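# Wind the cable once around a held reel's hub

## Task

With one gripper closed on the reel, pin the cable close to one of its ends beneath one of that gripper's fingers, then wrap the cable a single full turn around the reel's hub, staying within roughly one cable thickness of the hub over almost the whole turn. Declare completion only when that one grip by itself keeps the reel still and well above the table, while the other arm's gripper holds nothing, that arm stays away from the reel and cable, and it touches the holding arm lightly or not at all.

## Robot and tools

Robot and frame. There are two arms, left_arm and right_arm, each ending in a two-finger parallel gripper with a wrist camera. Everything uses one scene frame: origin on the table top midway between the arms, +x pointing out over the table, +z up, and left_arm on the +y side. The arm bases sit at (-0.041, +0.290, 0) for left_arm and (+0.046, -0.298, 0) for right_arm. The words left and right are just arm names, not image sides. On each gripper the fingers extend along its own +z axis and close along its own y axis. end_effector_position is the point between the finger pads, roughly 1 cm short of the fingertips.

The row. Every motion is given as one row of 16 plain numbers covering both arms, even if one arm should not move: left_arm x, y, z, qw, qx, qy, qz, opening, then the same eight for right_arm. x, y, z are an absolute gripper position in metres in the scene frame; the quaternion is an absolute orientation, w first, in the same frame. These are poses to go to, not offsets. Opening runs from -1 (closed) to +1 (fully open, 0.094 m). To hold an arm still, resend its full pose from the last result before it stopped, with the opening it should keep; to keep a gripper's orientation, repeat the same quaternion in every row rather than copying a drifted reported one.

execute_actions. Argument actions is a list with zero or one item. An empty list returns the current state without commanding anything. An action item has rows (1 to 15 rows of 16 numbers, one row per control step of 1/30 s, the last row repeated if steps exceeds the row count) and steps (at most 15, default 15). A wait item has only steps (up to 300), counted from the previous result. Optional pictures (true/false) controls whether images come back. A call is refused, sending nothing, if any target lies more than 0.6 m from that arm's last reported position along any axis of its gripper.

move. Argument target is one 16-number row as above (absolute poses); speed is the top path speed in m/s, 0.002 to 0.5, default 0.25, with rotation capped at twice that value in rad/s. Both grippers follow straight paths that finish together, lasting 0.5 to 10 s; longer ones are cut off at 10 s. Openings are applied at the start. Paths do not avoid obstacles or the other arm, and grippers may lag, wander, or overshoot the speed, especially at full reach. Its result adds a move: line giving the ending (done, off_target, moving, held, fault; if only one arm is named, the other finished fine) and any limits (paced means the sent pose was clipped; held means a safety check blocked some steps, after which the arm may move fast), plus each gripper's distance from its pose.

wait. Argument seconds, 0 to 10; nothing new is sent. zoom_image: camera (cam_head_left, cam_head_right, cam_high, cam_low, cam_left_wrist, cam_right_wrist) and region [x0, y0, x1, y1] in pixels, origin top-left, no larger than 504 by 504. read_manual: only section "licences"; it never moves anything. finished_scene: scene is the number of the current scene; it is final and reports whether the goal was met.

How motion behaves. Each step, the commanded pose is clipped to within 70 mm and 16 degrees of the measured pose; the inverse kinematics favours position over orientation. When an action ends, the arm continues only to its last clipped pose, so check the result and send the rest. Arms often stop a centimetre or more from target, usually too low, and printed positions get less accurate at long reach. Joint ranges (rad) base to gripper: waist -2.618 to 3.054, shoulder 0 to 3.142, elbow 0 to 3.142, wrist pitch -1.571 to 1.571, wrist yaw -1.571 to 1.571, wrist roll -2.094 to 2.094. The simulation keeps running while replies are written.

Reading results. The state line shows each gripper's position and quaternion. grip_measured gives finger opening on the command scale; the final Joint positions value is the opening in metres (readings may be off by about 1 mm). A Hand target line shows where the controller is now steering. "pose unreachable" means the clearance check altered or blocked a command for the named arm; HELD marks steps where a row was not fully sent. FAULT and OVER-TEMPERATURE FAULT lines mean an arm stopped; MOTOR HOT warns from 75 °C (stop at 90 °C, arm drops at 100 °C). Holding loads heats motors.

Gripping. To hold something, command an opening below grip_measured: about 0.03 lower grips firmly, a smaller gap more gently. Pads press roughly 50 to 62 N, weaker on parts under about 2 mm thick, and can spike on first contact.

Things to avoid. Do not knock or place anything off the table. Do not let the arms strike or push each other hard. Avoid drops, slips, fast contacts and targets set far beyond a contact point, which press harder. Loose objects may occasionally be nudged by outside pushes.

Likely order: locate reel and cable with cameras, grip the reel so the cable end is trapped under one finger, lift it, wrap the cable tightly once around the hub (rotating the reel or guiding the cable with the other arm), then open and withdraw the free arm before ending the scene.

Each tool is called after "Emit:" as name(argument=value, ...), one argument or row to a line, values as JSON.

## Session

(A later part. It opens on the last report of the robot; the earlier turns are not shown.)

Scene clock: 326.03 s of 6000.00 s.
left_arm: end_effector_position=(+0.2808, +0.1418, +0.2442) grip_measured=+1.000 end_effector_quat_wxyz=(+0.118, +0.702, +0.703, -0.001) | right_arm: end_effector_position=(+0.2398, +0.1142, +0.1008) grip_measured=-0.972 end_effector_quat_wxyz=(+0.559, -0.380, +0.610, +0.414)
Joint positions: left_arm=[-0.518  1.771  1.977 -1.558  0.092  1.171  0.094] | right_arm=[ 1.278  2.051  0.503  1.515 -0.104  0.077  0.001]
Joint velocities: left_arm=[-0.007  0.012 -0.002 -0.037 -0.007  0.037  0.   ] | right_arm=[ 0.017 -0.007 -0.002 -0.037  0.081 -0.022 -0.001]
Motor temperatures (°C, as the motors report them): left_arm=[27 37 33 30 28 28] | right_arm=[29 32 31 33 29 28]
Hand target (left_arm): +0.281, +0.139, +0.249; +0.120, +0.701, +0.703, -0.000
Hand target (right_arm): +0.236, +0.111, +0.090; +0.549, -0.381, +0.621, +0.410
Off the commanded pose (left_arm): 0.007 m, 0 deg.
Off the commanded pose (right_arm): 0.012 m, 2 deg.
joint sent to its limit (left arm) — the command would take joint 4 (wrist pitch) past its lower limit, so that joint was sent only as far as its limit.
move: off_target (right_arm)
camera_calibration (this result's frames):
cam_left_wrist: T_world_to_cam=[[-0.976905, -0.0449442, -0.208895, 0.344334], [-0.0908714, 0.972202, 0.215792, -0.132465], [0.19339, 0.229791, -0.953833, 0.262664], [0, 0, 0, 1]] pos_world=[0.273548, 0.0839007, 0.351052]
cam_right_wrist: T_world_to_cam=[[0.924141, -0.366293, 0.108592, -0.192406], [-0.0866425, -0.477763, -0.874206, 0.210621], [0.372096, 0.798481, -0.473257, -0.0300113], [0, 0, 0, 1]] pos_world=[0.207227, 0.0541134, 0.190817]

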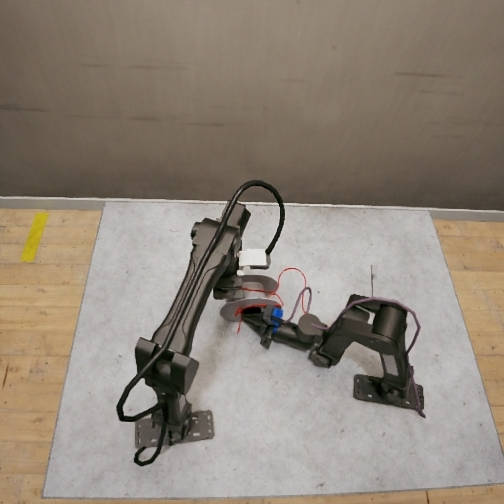

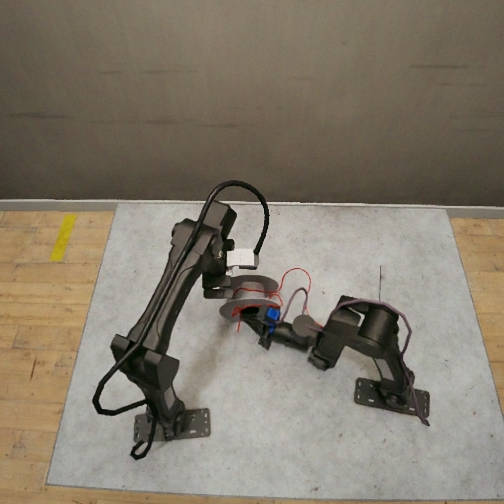

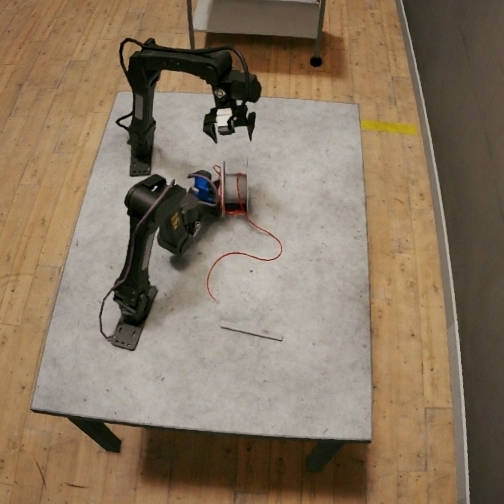

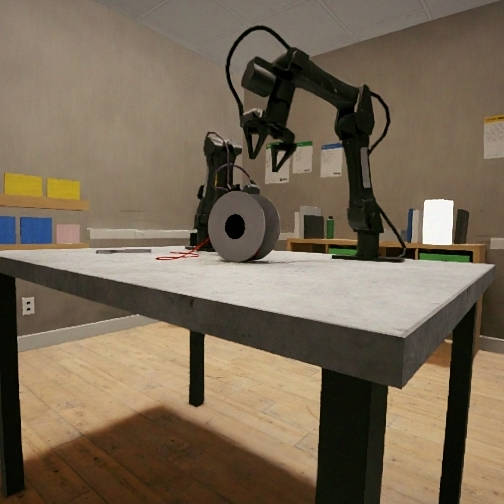

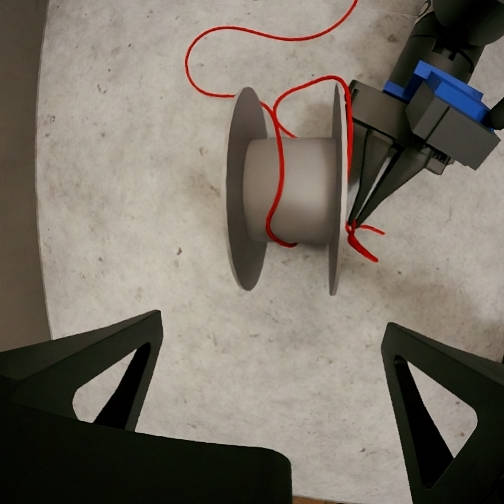

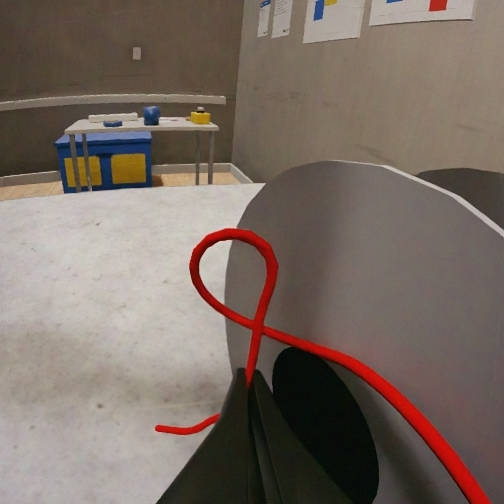

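Emit:
move(
  target=[0.29,0.09,0.24,0.12,0.7,0.7,0,1,0.22,-0.08,0.14,0.45,-0.5,0.6,0.42,-1],
  speed=0.12,
)

Emit:
move(
  target=[0.29,0.09,0.19,0.05,0.707,0.707,0,1,0.28,-0.2,0.08,0.271,-0.653,0.653,0.271,-1],
  speed=0.12,
)

Scene clock: 331.83 s of 6000.00 s.
left_arm: end_effector_position=(+0.2849, +0.0957, +0.2345) grip_measured=+1.000 end_effector_quat_wxyz=(+0.109, +0.702, +0.704, -0.003) | right_arm: end_effector_position=(+0.2194, -0.0805, +0.1254) grip_measured=-0.972 end_effector_quat_wxyz=(-0.446, +0.505, -0.611, -0.415)
Joint positions: left_arm=[-0.641  1.875  2.072 -1.559  0.064  1.05   0.094] | right_arm=[ 0.484  1.043  0.228  0.242 -1.076 -0.457  0.001]
Joint velocities: left_arm=[-0.007 -0.002 -0.002 -0.022 -0.037  0.007  0.   ] | right_arm=[-0.002  0.007 -0.002 -0.022 -0.037 -0.066 -0.001]
Motor temperatures (°C, as the motors report them): left_arm=[27 37 33 30 28 28] | right_arm=[29 32 31 34 29 28]
Hand target (left_arm): +0.288, +0.090, +0.240; +0.120, +0.702, +0.702, -0.000
Hand target (right_arm): +0.221, -0.080, +0.135; +0.453, -0.510, +0.602, +0.415
Off the commanded pose (left_arm): 0.009 m, 1 deg.
Off the commanded pose (right_arm): 0.015 m, 1 deg.
move: off_target (right_arm)
camera_calibration (this result's frames):
cam_left_wrist: T_world_to_cam=[[-0.980055, -0.0442654, -0.193732, 0.341498], [-0.0885912, 0.969964, 0.226543, -0.0881465], [0.177885, 0.239187, -0.95454, 0.266905], [0, 0, 0, 1]] pos_world=[0.2794, 0.0367752, 0.340899]
cam_right_wrist: T_world_to_cam=[[0.986981, -0.0993314, 0.126499, -0.242054], [0.0277895, -0.669355, -0.742422, 0.0803863], [0.158419, 0.736272, -0.657881, 0.209677], [0, 0, 0, 1]] pos_world=[0.203452, -0.124616, 0.228242]

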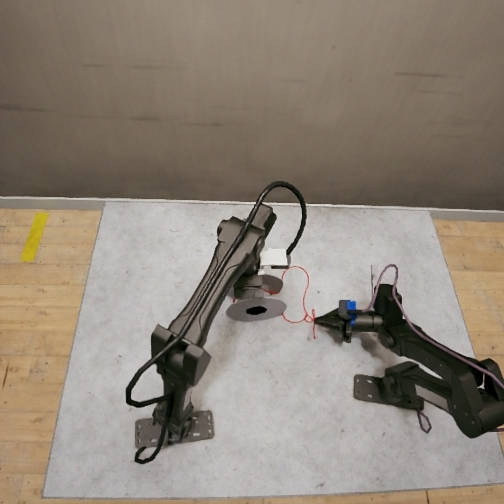

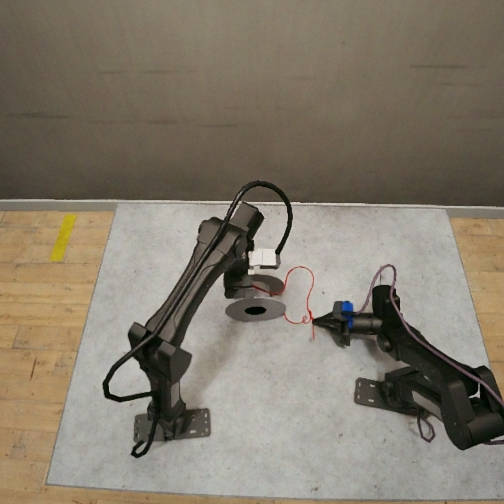

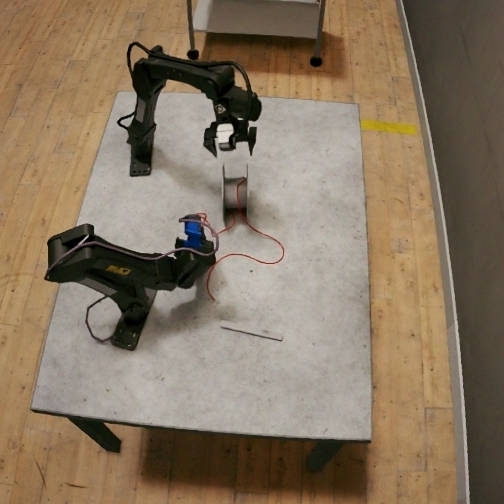

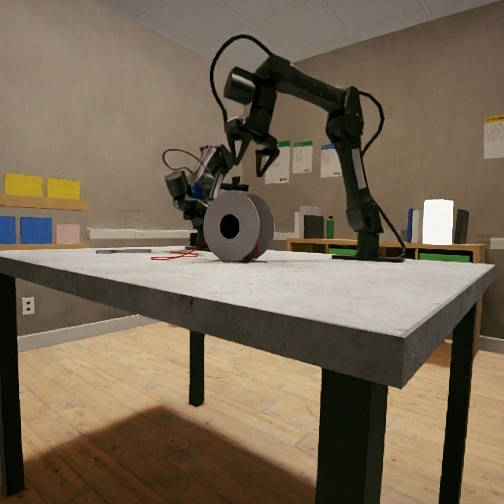

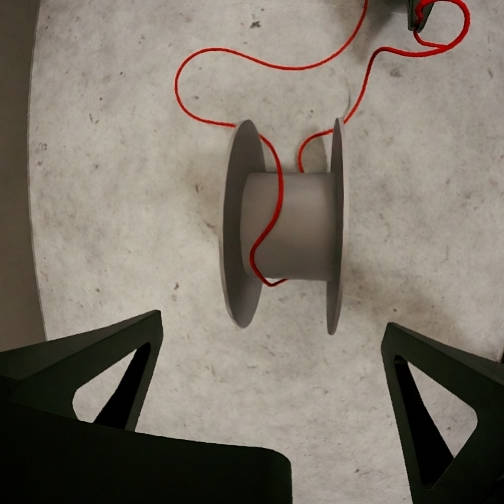

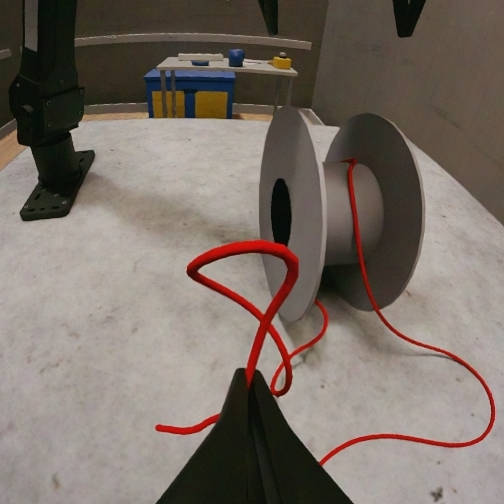

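Scene clock: 334.60 s of 6000.00 s.
left_arm: end_effector_position=(+0.2913, +0.0934, +0.1977) grip_measured=+1.000 end_effector_quat_wxyz=(+0.058, +0.704, +0.708, +0.002) | right_arm: end_effector_position=(+0.2786, -0.1990, +0.0760) grip_measured=-0.972 end_effector_quat_wxyz=(-0.266, +0.661, -0.650, -0.265)
Joint positions: left_arm=[-0.655  1.955  2.043 -1.545  0.026  1.039  0.094] | right_arm=[ 0.078  1.552  0.865 -0.998 -0.764 -1.745  0.001]
Joint velocities: left_arm=[-0.002  0.007 -0.007  0.081 -0.037  0.007  0.   ] | right_arm=[-0.002  0.002  0.007 -0.022 -0.051 -0.066  0.001]
Motor temperatures (°C, as the motors report them): left_arm=[27 37 33 30 28 28] | right_arm=[29 32 31 33 29 28]
Hand target (left_arm): +0.290, +0.090, +0.190; +0.050, +0.706, +0.707, +0.000
Hand target (right_arm): +0.281, -0.201, +0.078; -0.265, +0.658, -0.652, -0.270
Off the commanded pose (left_arm): 0.009 m, 1 deg.
Off the commanded pose (right_arm): 0.004 m, 1 deg.
move: done
camera_calibration (this result's frames):
cam_left_wrist: T_world_to_cam=[[-0.990654, -0.0343155, -0.132009, 0.330523], [-0.0738744, 0.948577, 0.307806, -0.0953537], [0.114658, 0.314682, -0.942247, 0.240137], [0, 0, 0, 1]] pos_world=[0.292857, 0.0262259, 0.29925]
cam_right_wrist: T_world_to_cam=[[0.979071, 0.146844, 0.140911, -0.255909], [0.182695, -0.939238, -0.290611, -0.168467], [0.0896749, 0.310273, -0.946409, 0.211324], [0, 0, 0, 1]] pos_world=[0.262381, -0.18622, 0.187101]

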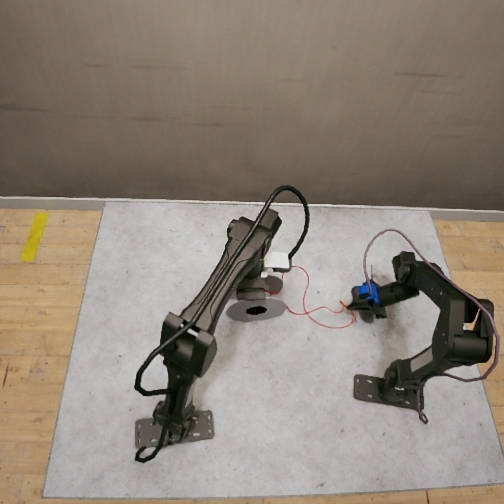

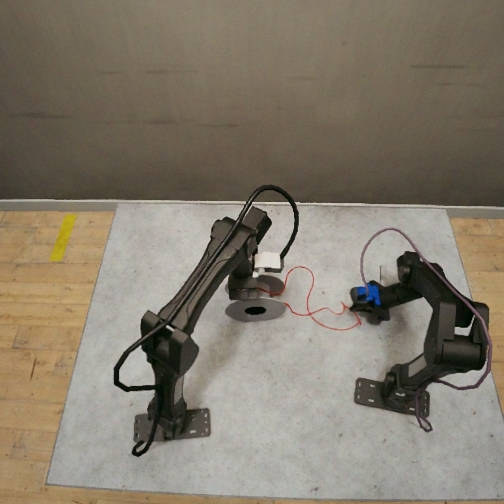

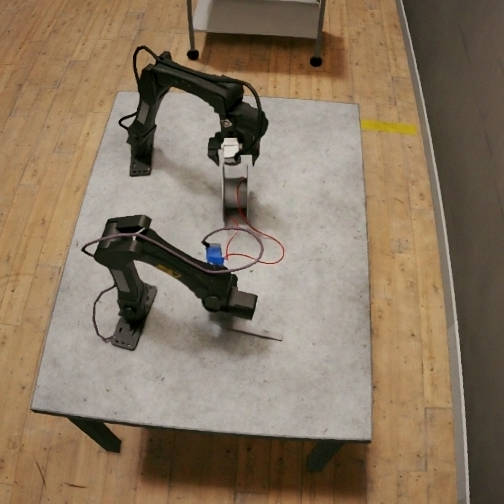

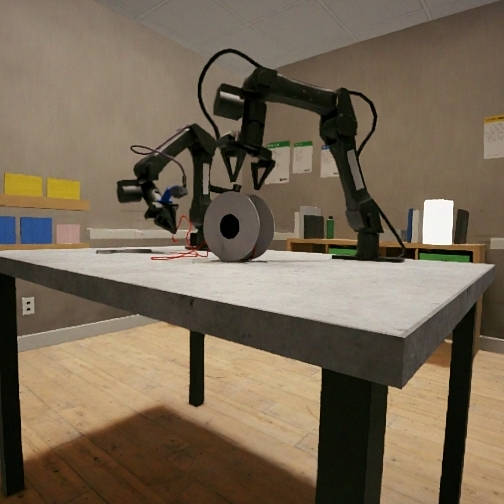

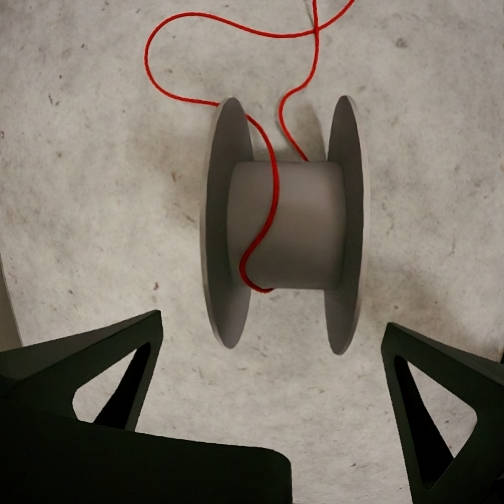

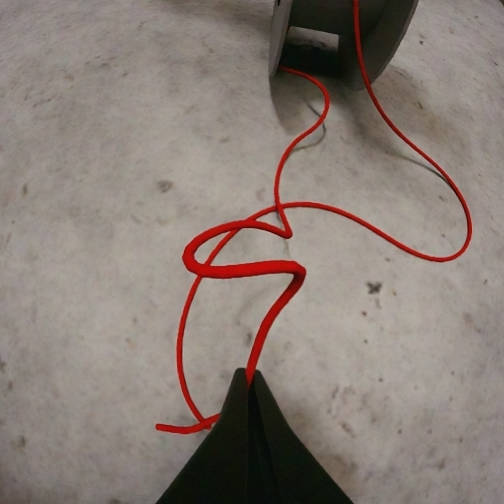

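Emit:
execute_actions(
  actions=[],
)

Scene clock: 346.20 s of 6000.00 s.
left_arm: end_effector_position=(+0.2913, +0.0934, +0.1977) grip_measured=+1.000 end_effector_quat_wxyz=(+0.058, +0.704, +0.708, +0.002) | right_arm: end_effector_position=(+0.2782, -0.1992, +0.0758) grip_measured=-0.972 end_effector_quat_wxyz=(-0.265, +0.662, -0.649, -0.265)
Joint positions: left_arm=[-0.655  1.955  2.043 -1.545  0.026  1.039  0.094] | right_arm=[ 0.078  1.552  0.865 -1.    -0.762 -1.747  0.001]
Joint velocities: left_arm=[ 0.002 -0.022  0.002  0.051  0.051 -0.051  0.   ] | right_arm=[-0.012  0.017 -0.007 -0.022  0.022 -0.095 -0.   ]
Motor temperatures (°C, as the motors report them): left_arm=[27 37 33 30 28 28] | right_arm=[29 31 31 32 29 28]
Hand target (left_arm): +0.290, +0.090, +0.190; +0.050, +0.706, +0.707, +0.000
Hand target (right_arm): +0.281, -0.201, +0.078; -0.265, +0.658, -0.652, -0.270
Off the commanded pose (left_arm): 0.009 m, 1 deg.
Off the commanded pose (right_arm): 0.005 m, 1 deg.
Steps of this call (steps 1 to 180: nothing new was sent; then 5.60 s passed at rest). Readings (end_effector_position):
1: left_arm (+0.2913, +0.0934, +0.1977) | right_arm (+0.2785, -0.1990, +0.0759)
2: left_arm (+0.2913, +0.0934, +0.1977) | right_arm (+0.2785, -0.1990, +0.0759)
4: left_arm (+0.2913, +0.0934, +0.1977) | right_arm (+0.2784, -0.1991, +0.0758)
8: left_arm (+0.2913, +0.0934, +0.1977) | right_arm (+0.2783, -0.1991, +0.0758)
180: the state above
camera_calibration (this result's frames):
cam_left_wrist: T_world_to_cam=[[-0.990654, -0.0343155, -0.132009, 0.330523], [-0.0738744, 0.948577, 0.307806, -0.0953537], [0.114658, 0.314682, -0.942247, 0.240137], [0, 0, 0, 1]] pos_world=[0.292857, 0.0262259, 0.29925]
cam_right_wrist: T_world_to_cam=[[0.978893, 0.148638, 0.140269, -0.255048], [0.184071, -0.93944, -0.289085, -0.169194], [0.0888051, 0.308803, -0.946971, 0.211224], [0, 0, 0, 1]] pos_world=[0.262051, -0.186265, 0.186887]

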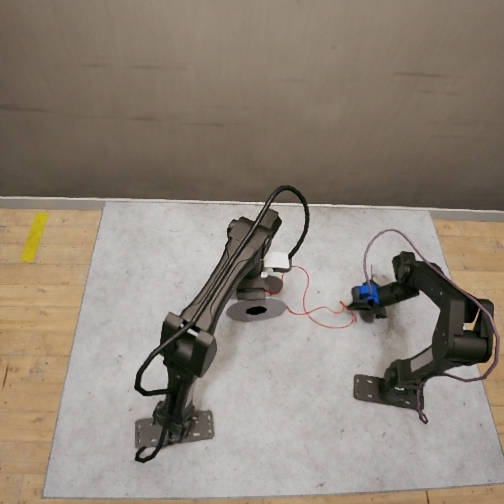

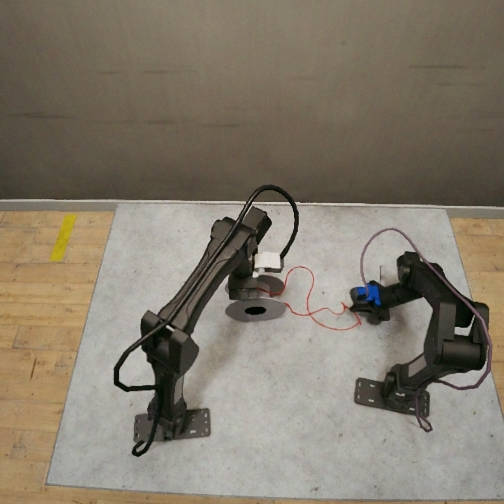

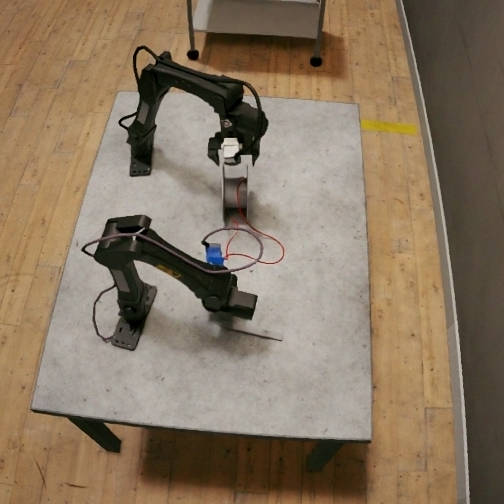

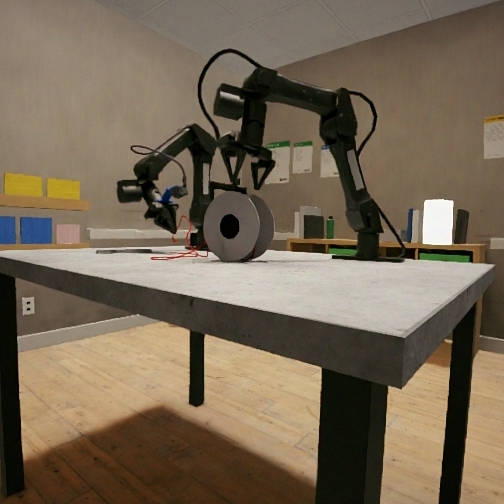

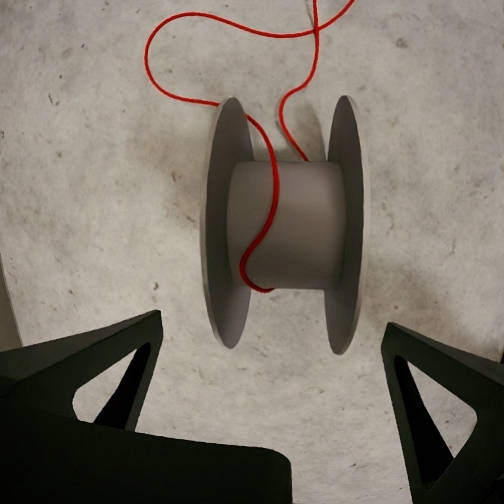

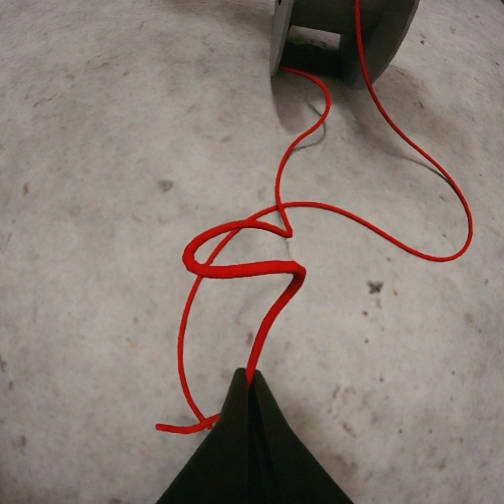

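Emit:
move(
  target=[0.29,0.09,0.125,0.02,0.707,0.707,0,1,0.28,-0.24,0.06,0.271,-0.653,0.653,0.271,-1],
  speed=0.12,
)

Emit:
move(
  target=[0.29,0.09,0.125,0.02,0.707,0.707,0,0.45,0.26,-0.27,0.05,0.271,-0.653,0.653,0.271,-1],
  speed=0.05,
)

Emit:
move(
  target=[0.29,0.09,0.125,0.02,0.707,0.707,0,0.45,0.26,-0.27,0.05,0.271,-0.653,0.653,0.271,-0.3],
)

Emit:
move(
  target=[0.29,0.09,0.125,0.02,0.707,0.707,0,0.45,0.3,-0.22,0.15,0,-0.707,0.707,0,-0.3],
)

Scene clock: 352.90 s of 6000.00 s.
left_arm: end_effector_position=(+0.2917, +0.0928, +0.1299) grip_measured=+1.000 end_effector_quat_wxyz=(+0.023, +0.705, +0.709, -0.000) | right_arm: end_effector_position=(+0.2749, -0.2378, +0.0562) grip_measured=-0.972 end_effector_quat_wxyz=(-0.267, +0.655, -0.654, -0.269)
Joint positions: left_arm=[-0.663  1.975  1.802 -1.353  0.011  1.033  0.094] | right_arm=[-0.091  1.651  0.865 -1.054 -0.739 -1.957  0.001]
Joint velocities: left_arm=[-0.002 -0.002  0.002  0.139  0.037 -0.022  0.   ] | right_arm=[-0.007 -0.012 -0.012 -0.081  0.095  0.007  0.001]
Motor temperatures (°C, as the motors report them): left_arm=[27 37 33 30 28 28] | right_arm=[29 31 31 31 29 28]
Hand target (left_arm): +0.290, +0.090, +0.125; +0.020, +0.707, +0.707, +0.000
Hand target (right_arm): +0.280, -0.241, +0.059; -0.269, +0.653, -0.654, -0.270
Off the commanded pose (left_arm): 0.006 m, 0 deg.
Off the commanded pose (right_arm): 0.007 m, 1 deg.
move: done
camera_calibration (this result's frames):
cam_left_wrist: T_world_to_cam=[[-0.996306, -0.0285341, -0.0809996, 0.316394], [-0.0556005, 0.933147, 0.355169, -0.0840189], [0.0654501, 0.35836, -0.931286, 0.185299], [0, 0, 0, 1]] pos_world=[0.298426, 0.0210263, 0.228035]
cam_right_wrist: T_world_to_cam=[[0.981938, 0.134115, 0.133459, -0.247196], [0.168852, -0.939414, -0.298313, -0.205868], [0.0853647, 0.315459, -0.945092, 0.207335], [0, 0, 0, 1]] pos_world=[0.259793, -0.225648, 0.167529]

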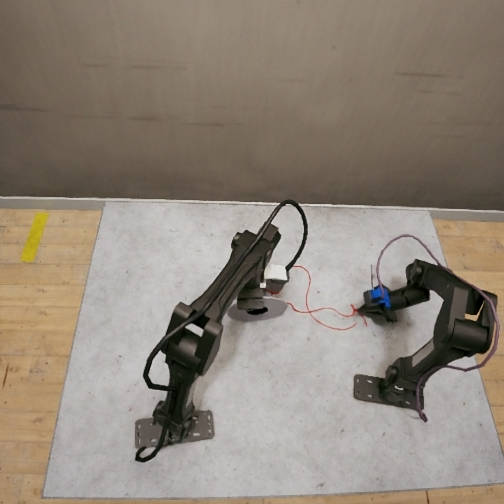

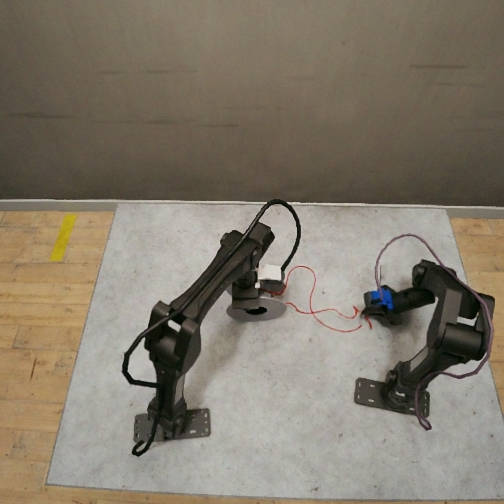

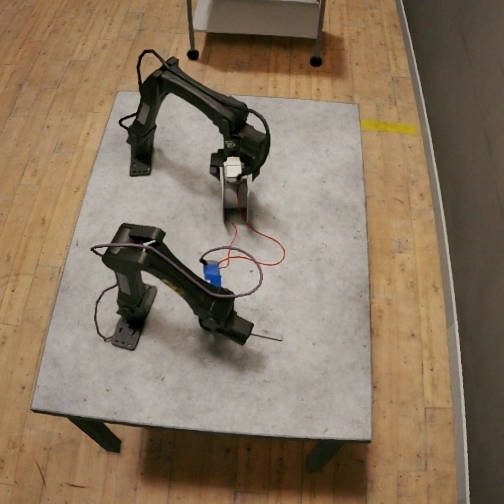

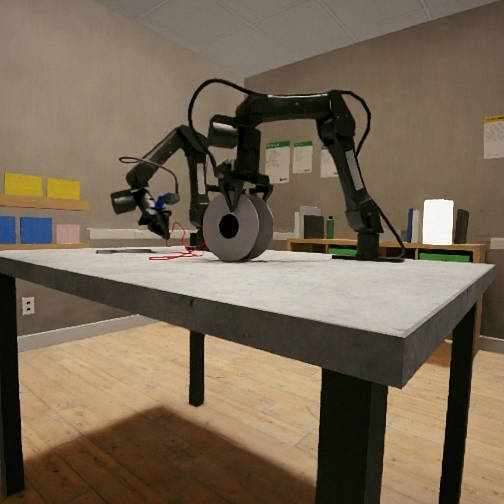

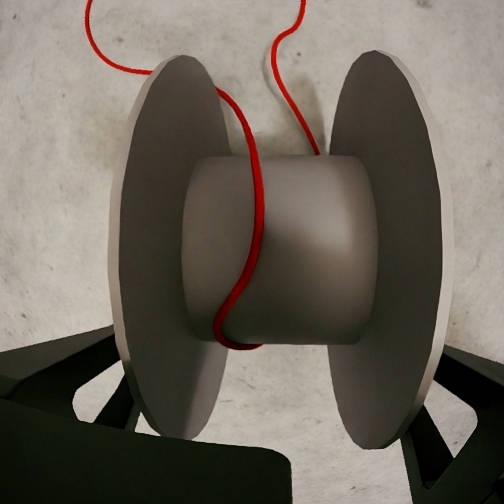

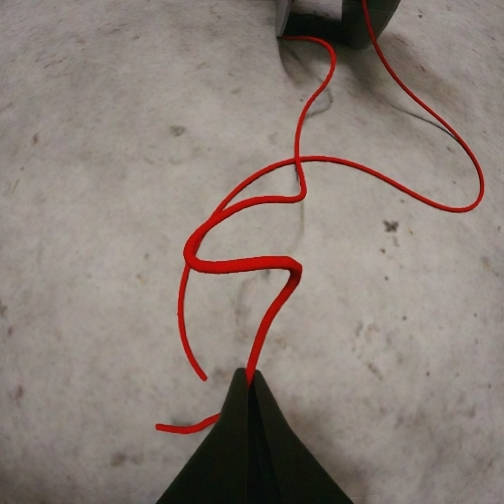

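Scene clock: 353.93 s of 6000.00 s.
left_arm: end_effector_position=(+0.2917, +0.0932, +0.1299) grip_measured=+0.550 end_effector_quat_wxyz=(+0.022, +0.705, +0.708, +0.001) | right_arm: end_effector_position=(+0.2665, -0.2709, +0.0511) grip_measured=-0.972 end_effector_quat_wxyz=(-0.268, +0.656, -0.660, -0.250)
Joint positions: left_arm=[-0.663  1.975  1.802 -1.354  0.009  1.034  0.073] | right_arm=[-0.228  1.664  0.865 -1.104 -0.686 -2.101  0.001]
Joint velocities: left_arm=[-0.022 -0.007 -0.002 -0.081  0.051  0.037 -0.   ] | right_arm=[-0.002  0.002 -0.012 -0.037  0.007 -0.007 -0.   ]
Motor temperatures (°C, as the motors report them): left_arm=[27 37 33 30 28 28] | right_arm=[29 31 31 31 29 28]
Hand target (left_arm): +0.290, +0.090, +0.125; +0.020, +0.707, +0.707, +0.000
Hand target (right_arm): +0.260, -0.270, +0.050; -0.263, +0.649, -0.663, -0.265
Off the commanded pose (left_arm): 0.006 m, 0 deg.
Off the commanded pose (right_arm): 0.007 m, 3 deg.
joint sent to its limit (right arm) — the command would take joint 6 (wrist roll) past its lower limit, so that joint was sent only as far as its limit.
move: off_target (right_arm)
camera_calibration (this result's frames):
cam_left_wrist: T_world_to_cam=[[-0.996261, -0.0280875, -0.0817005, 0.316531], [-0.0555549, 0.932506, 0.356856, -0.0845021], [0.066163, 0.360061, -0.93058, 0.184705], [0, 0, 0, 1]] pos_world=[0.298432, 0.0211841, 0.227899]
cam_right_wrist: T_world_to_cam=[[0.980923, 0.121436, 0.151798, -0.237972], [0.159177, -0.950003, -0.26862, -0.238882], [0.111589, 0.287658, -0.95121, 0.199468], [0, 0, 0, 1]] pos_world=[0.249198, -0.255419, 0.161692]

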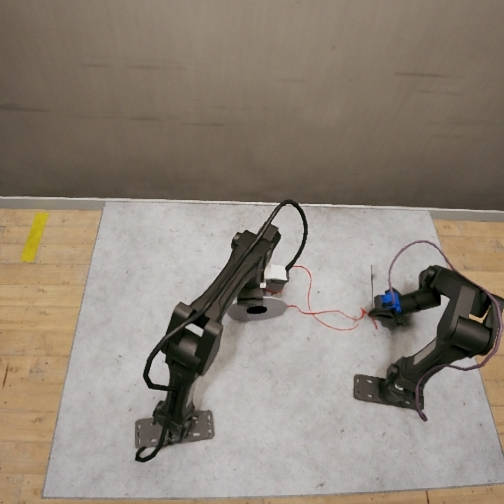

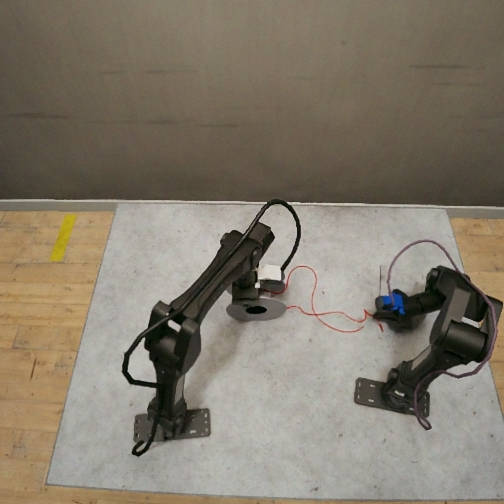

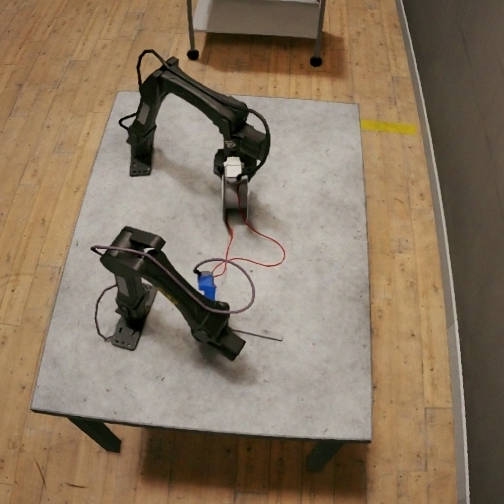

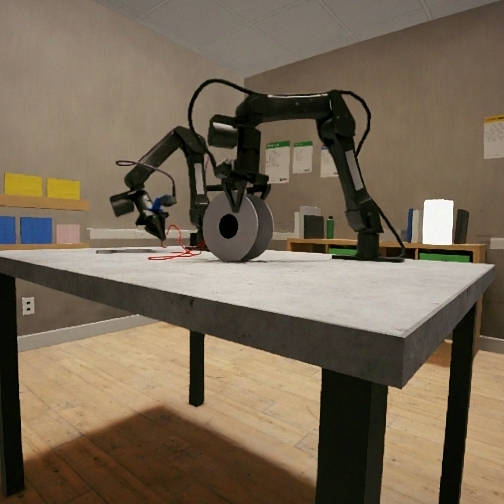

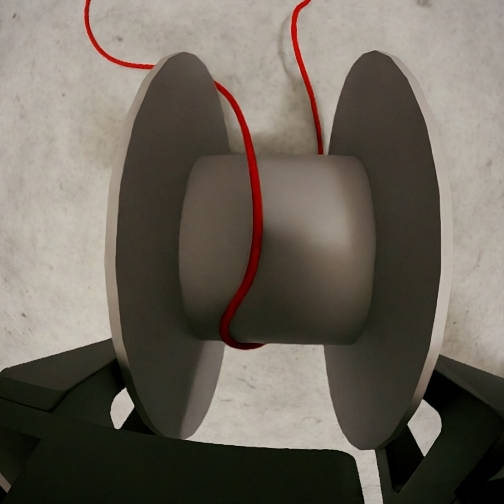

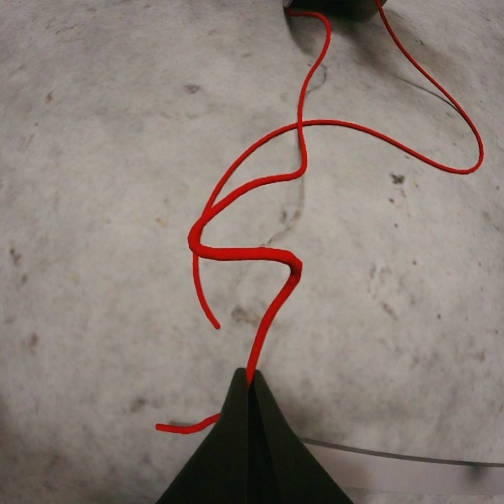

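Scene clock: 354.63 s of 6000.00 s.
left_arm: end_effector_position=(+0.2917, +0.0932, +0.1299) grip_measured=+0.550 end_effector_quat_wxyz=(+0.022, +0.705, +0.708, +0.001) | right_arm: end_effector_position=(+0.2664, -0.2710, +0.0510) grip_measured=-0.303 end_effector_quat_wxyz=(-0.267, +0.657, -0.659, -0.250)
Joint positions: left_arm=[-0.663  1.975  1.802 -1.354  0.009  1.034  0.073] | right_arm=[-0.228  1.664  0.865 -1.105 -0.685 -2.103  0.033]
Joint velocities: left_arm=[ 0.002 -0.007 -0.012 -0.081  0.022 -0.007 -0.001] | right_arm=[ 0.012 -0.002  0.007 -0.007  0.066 -0.022  0.001]
Motor temperatures (°C, as the motors report them): left_arm=[27 37 33 30 28 28] | right_arm=[29 31 31 31 29 28]
Hand target (left_arm): +0.290, +0.090, +0.125; +0.020, +0.707, +0.707, -0.000
Hand target (right_arm): +0.260, -0.270, +0.050; -0.265, +0.648, -0.663, -0.265
Off the commanded pose (left_arm): 0.006 m, 0 deg.
Off the commanded pose (right_arm): 0.007 m, 3 deg.
joint sent to its limit (right arm) — the command would take joint 6 (wrist roll) past its lower limit, so that joint was sent only as far as its limit.
move: off_target (right_arm)
camera_calibration (this result's frames):
cam_left_wrist: T_world_to_cam=[[-0.996261, -0.0280875, -0.0817005, 0.316531], [-0.0555549, 0.932506, 0.356856, -0.0845021], [0.066163, 0.360061, -0.93058, 0.184705], [0, 0, 0, 1]] pos_world=[0.298432, 0.0211841, 0.227899]
cam_right_wrist: T_world_to_cam=[[0.980622, 0.123133, 0.152376, -0.237312], [0.160916, -0.949888, -0.26799, -0.239391], [0.111742, 0.287316, -0.951295, 0.199317], [0, 0, 0, 1]] pos_world=[0.248963, -0.255441, 0.161616]

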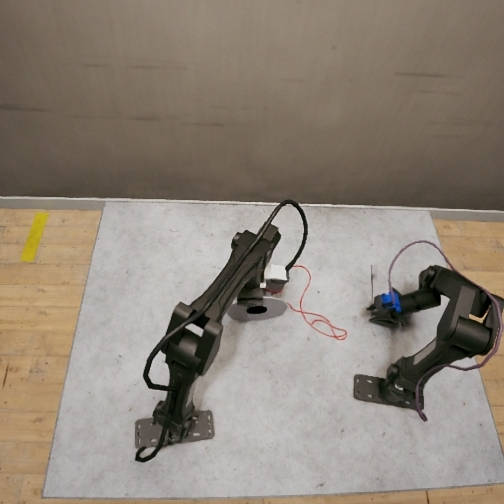

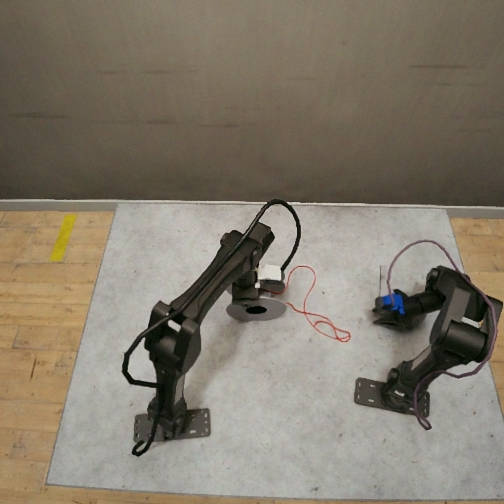

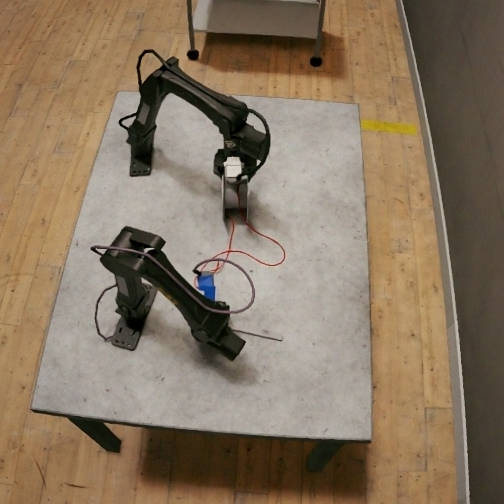

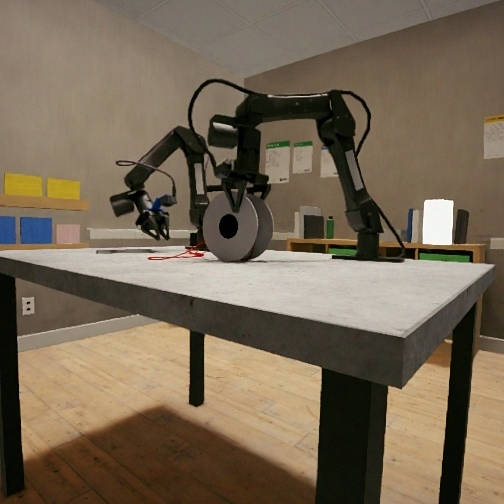

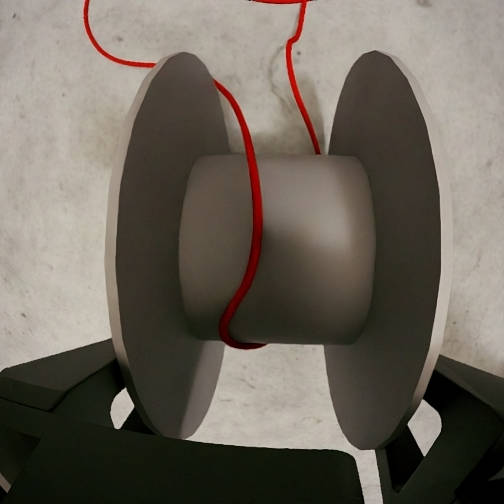

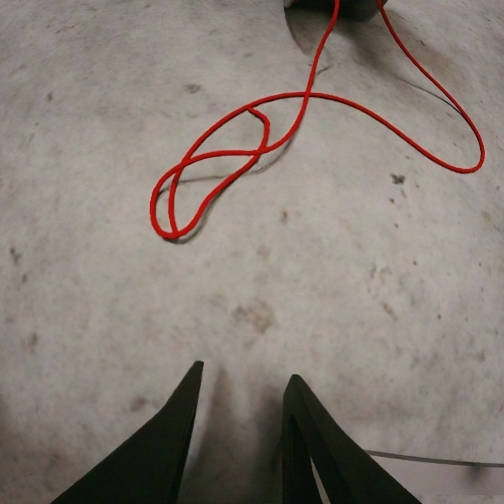

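Scene clock: 356.77 s of 6000.00 s.
left_arm: end_effector_position=(+0.2917, +0.0932, +0.1299) grip_measured=+0.550 end_effector_quat_wxyz=(+0.022, +0.705, +0.708, +0.001) | right_arm: end_effector_position=(+0.2995, -0.2194, +0.1507) grip_measured=-0.303 end_effector_quat_wxyz=(-0.011, +0.709, -0.706, -0.007)
Joint positions: left_arm=[-0.663  1.975  1.802 -1.354  0.009  1.034  0.073] | right_arm=[ 0.471  1.534  1.359 -1.383 -0.023 -1.293  0.033]
Joint velocities: left_arm=[-0.012 -0.022 -0.017  0.007 -0.022 -0.007 -0.   ] | right_arm=[-0.002  0.002 -0.007 -0.007  0.066  0.081  0.   ]
Motor temperatures (°C, as the motors report them): left_arm=[27 37 33 30 28 28] | right_arm=[29 31 31 31 29 28]
Hand target (left_arm): +0.290, +0.090, +0.125; +0.020, +0.707, +0.707, -0.000
Hand target (right_arm): +0.300, -0.218, +0.152; -0.005, +0.708, -0.706, -0.008
Off the commanded pose (left_arm): 0.006 m, 0 deg.
Off the commanded pose (right_arm): 0.001 m, 2 deg.
move: done
camera_calibration (this result's frames):
cam_left_wrist: T_world_to_cam=[[-0.996261, -0.0280875, -0.0817005, 0.316531], [-0.0555549, 0.932506, 0.356856, -0.0845021], [0.066163, 0.360061, -0.93058, 0.184705], [0, 0, 0, 1]] pos_world=[0.298432, 0.0211841, 0.227899]
cam_right_wrist: T_world_to_cam=[[0.981192, 0.192464, 0.0148253, -0.255541], [0.168092, -0.88965, 0.42458, -0.262257], [0.0949055, -0.414102, -0.905269, 0.119805], [0, 0, 0, 1]] pos_world=[0.283448, -0.134523, 0.223594]

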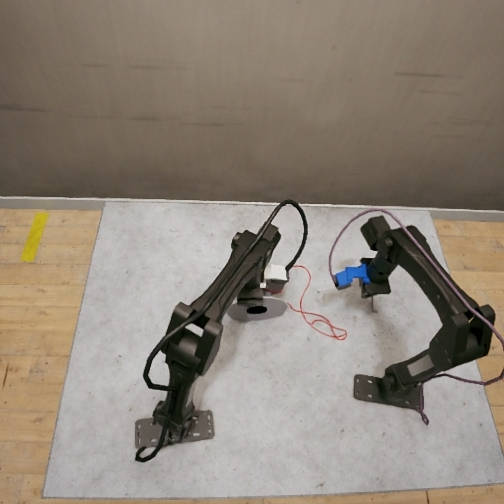

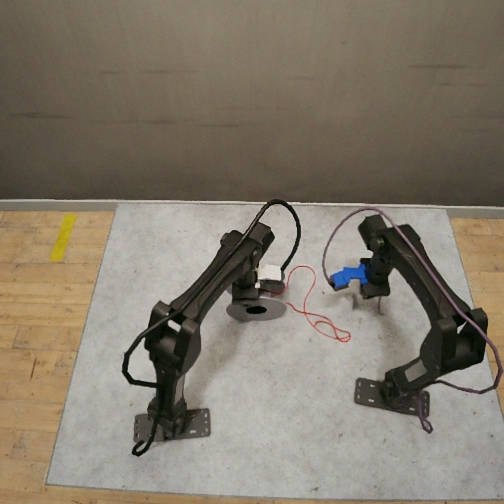

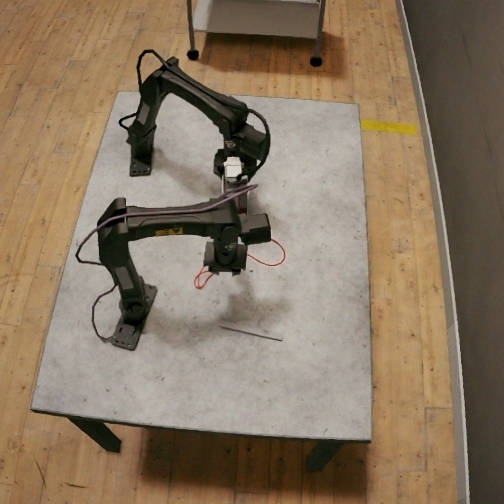

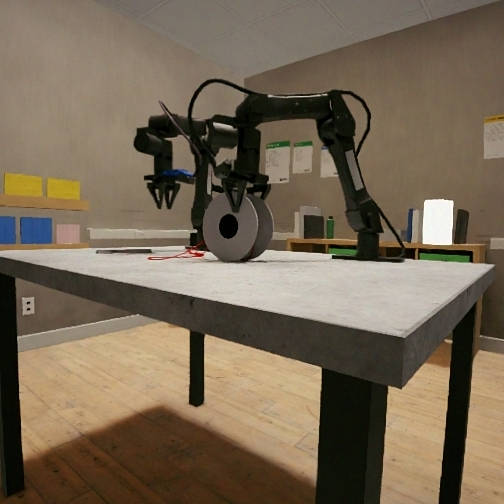

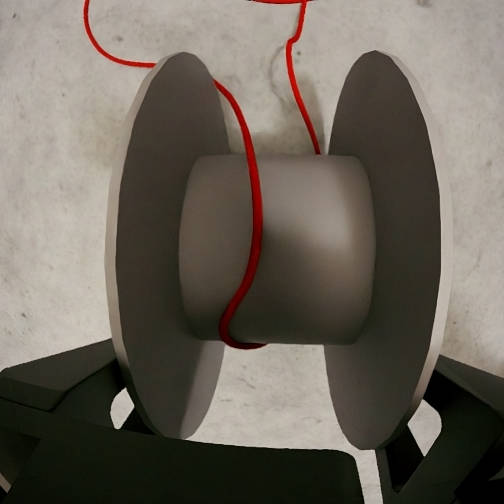

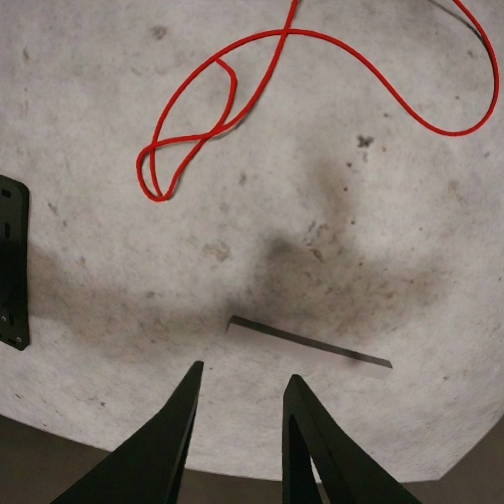

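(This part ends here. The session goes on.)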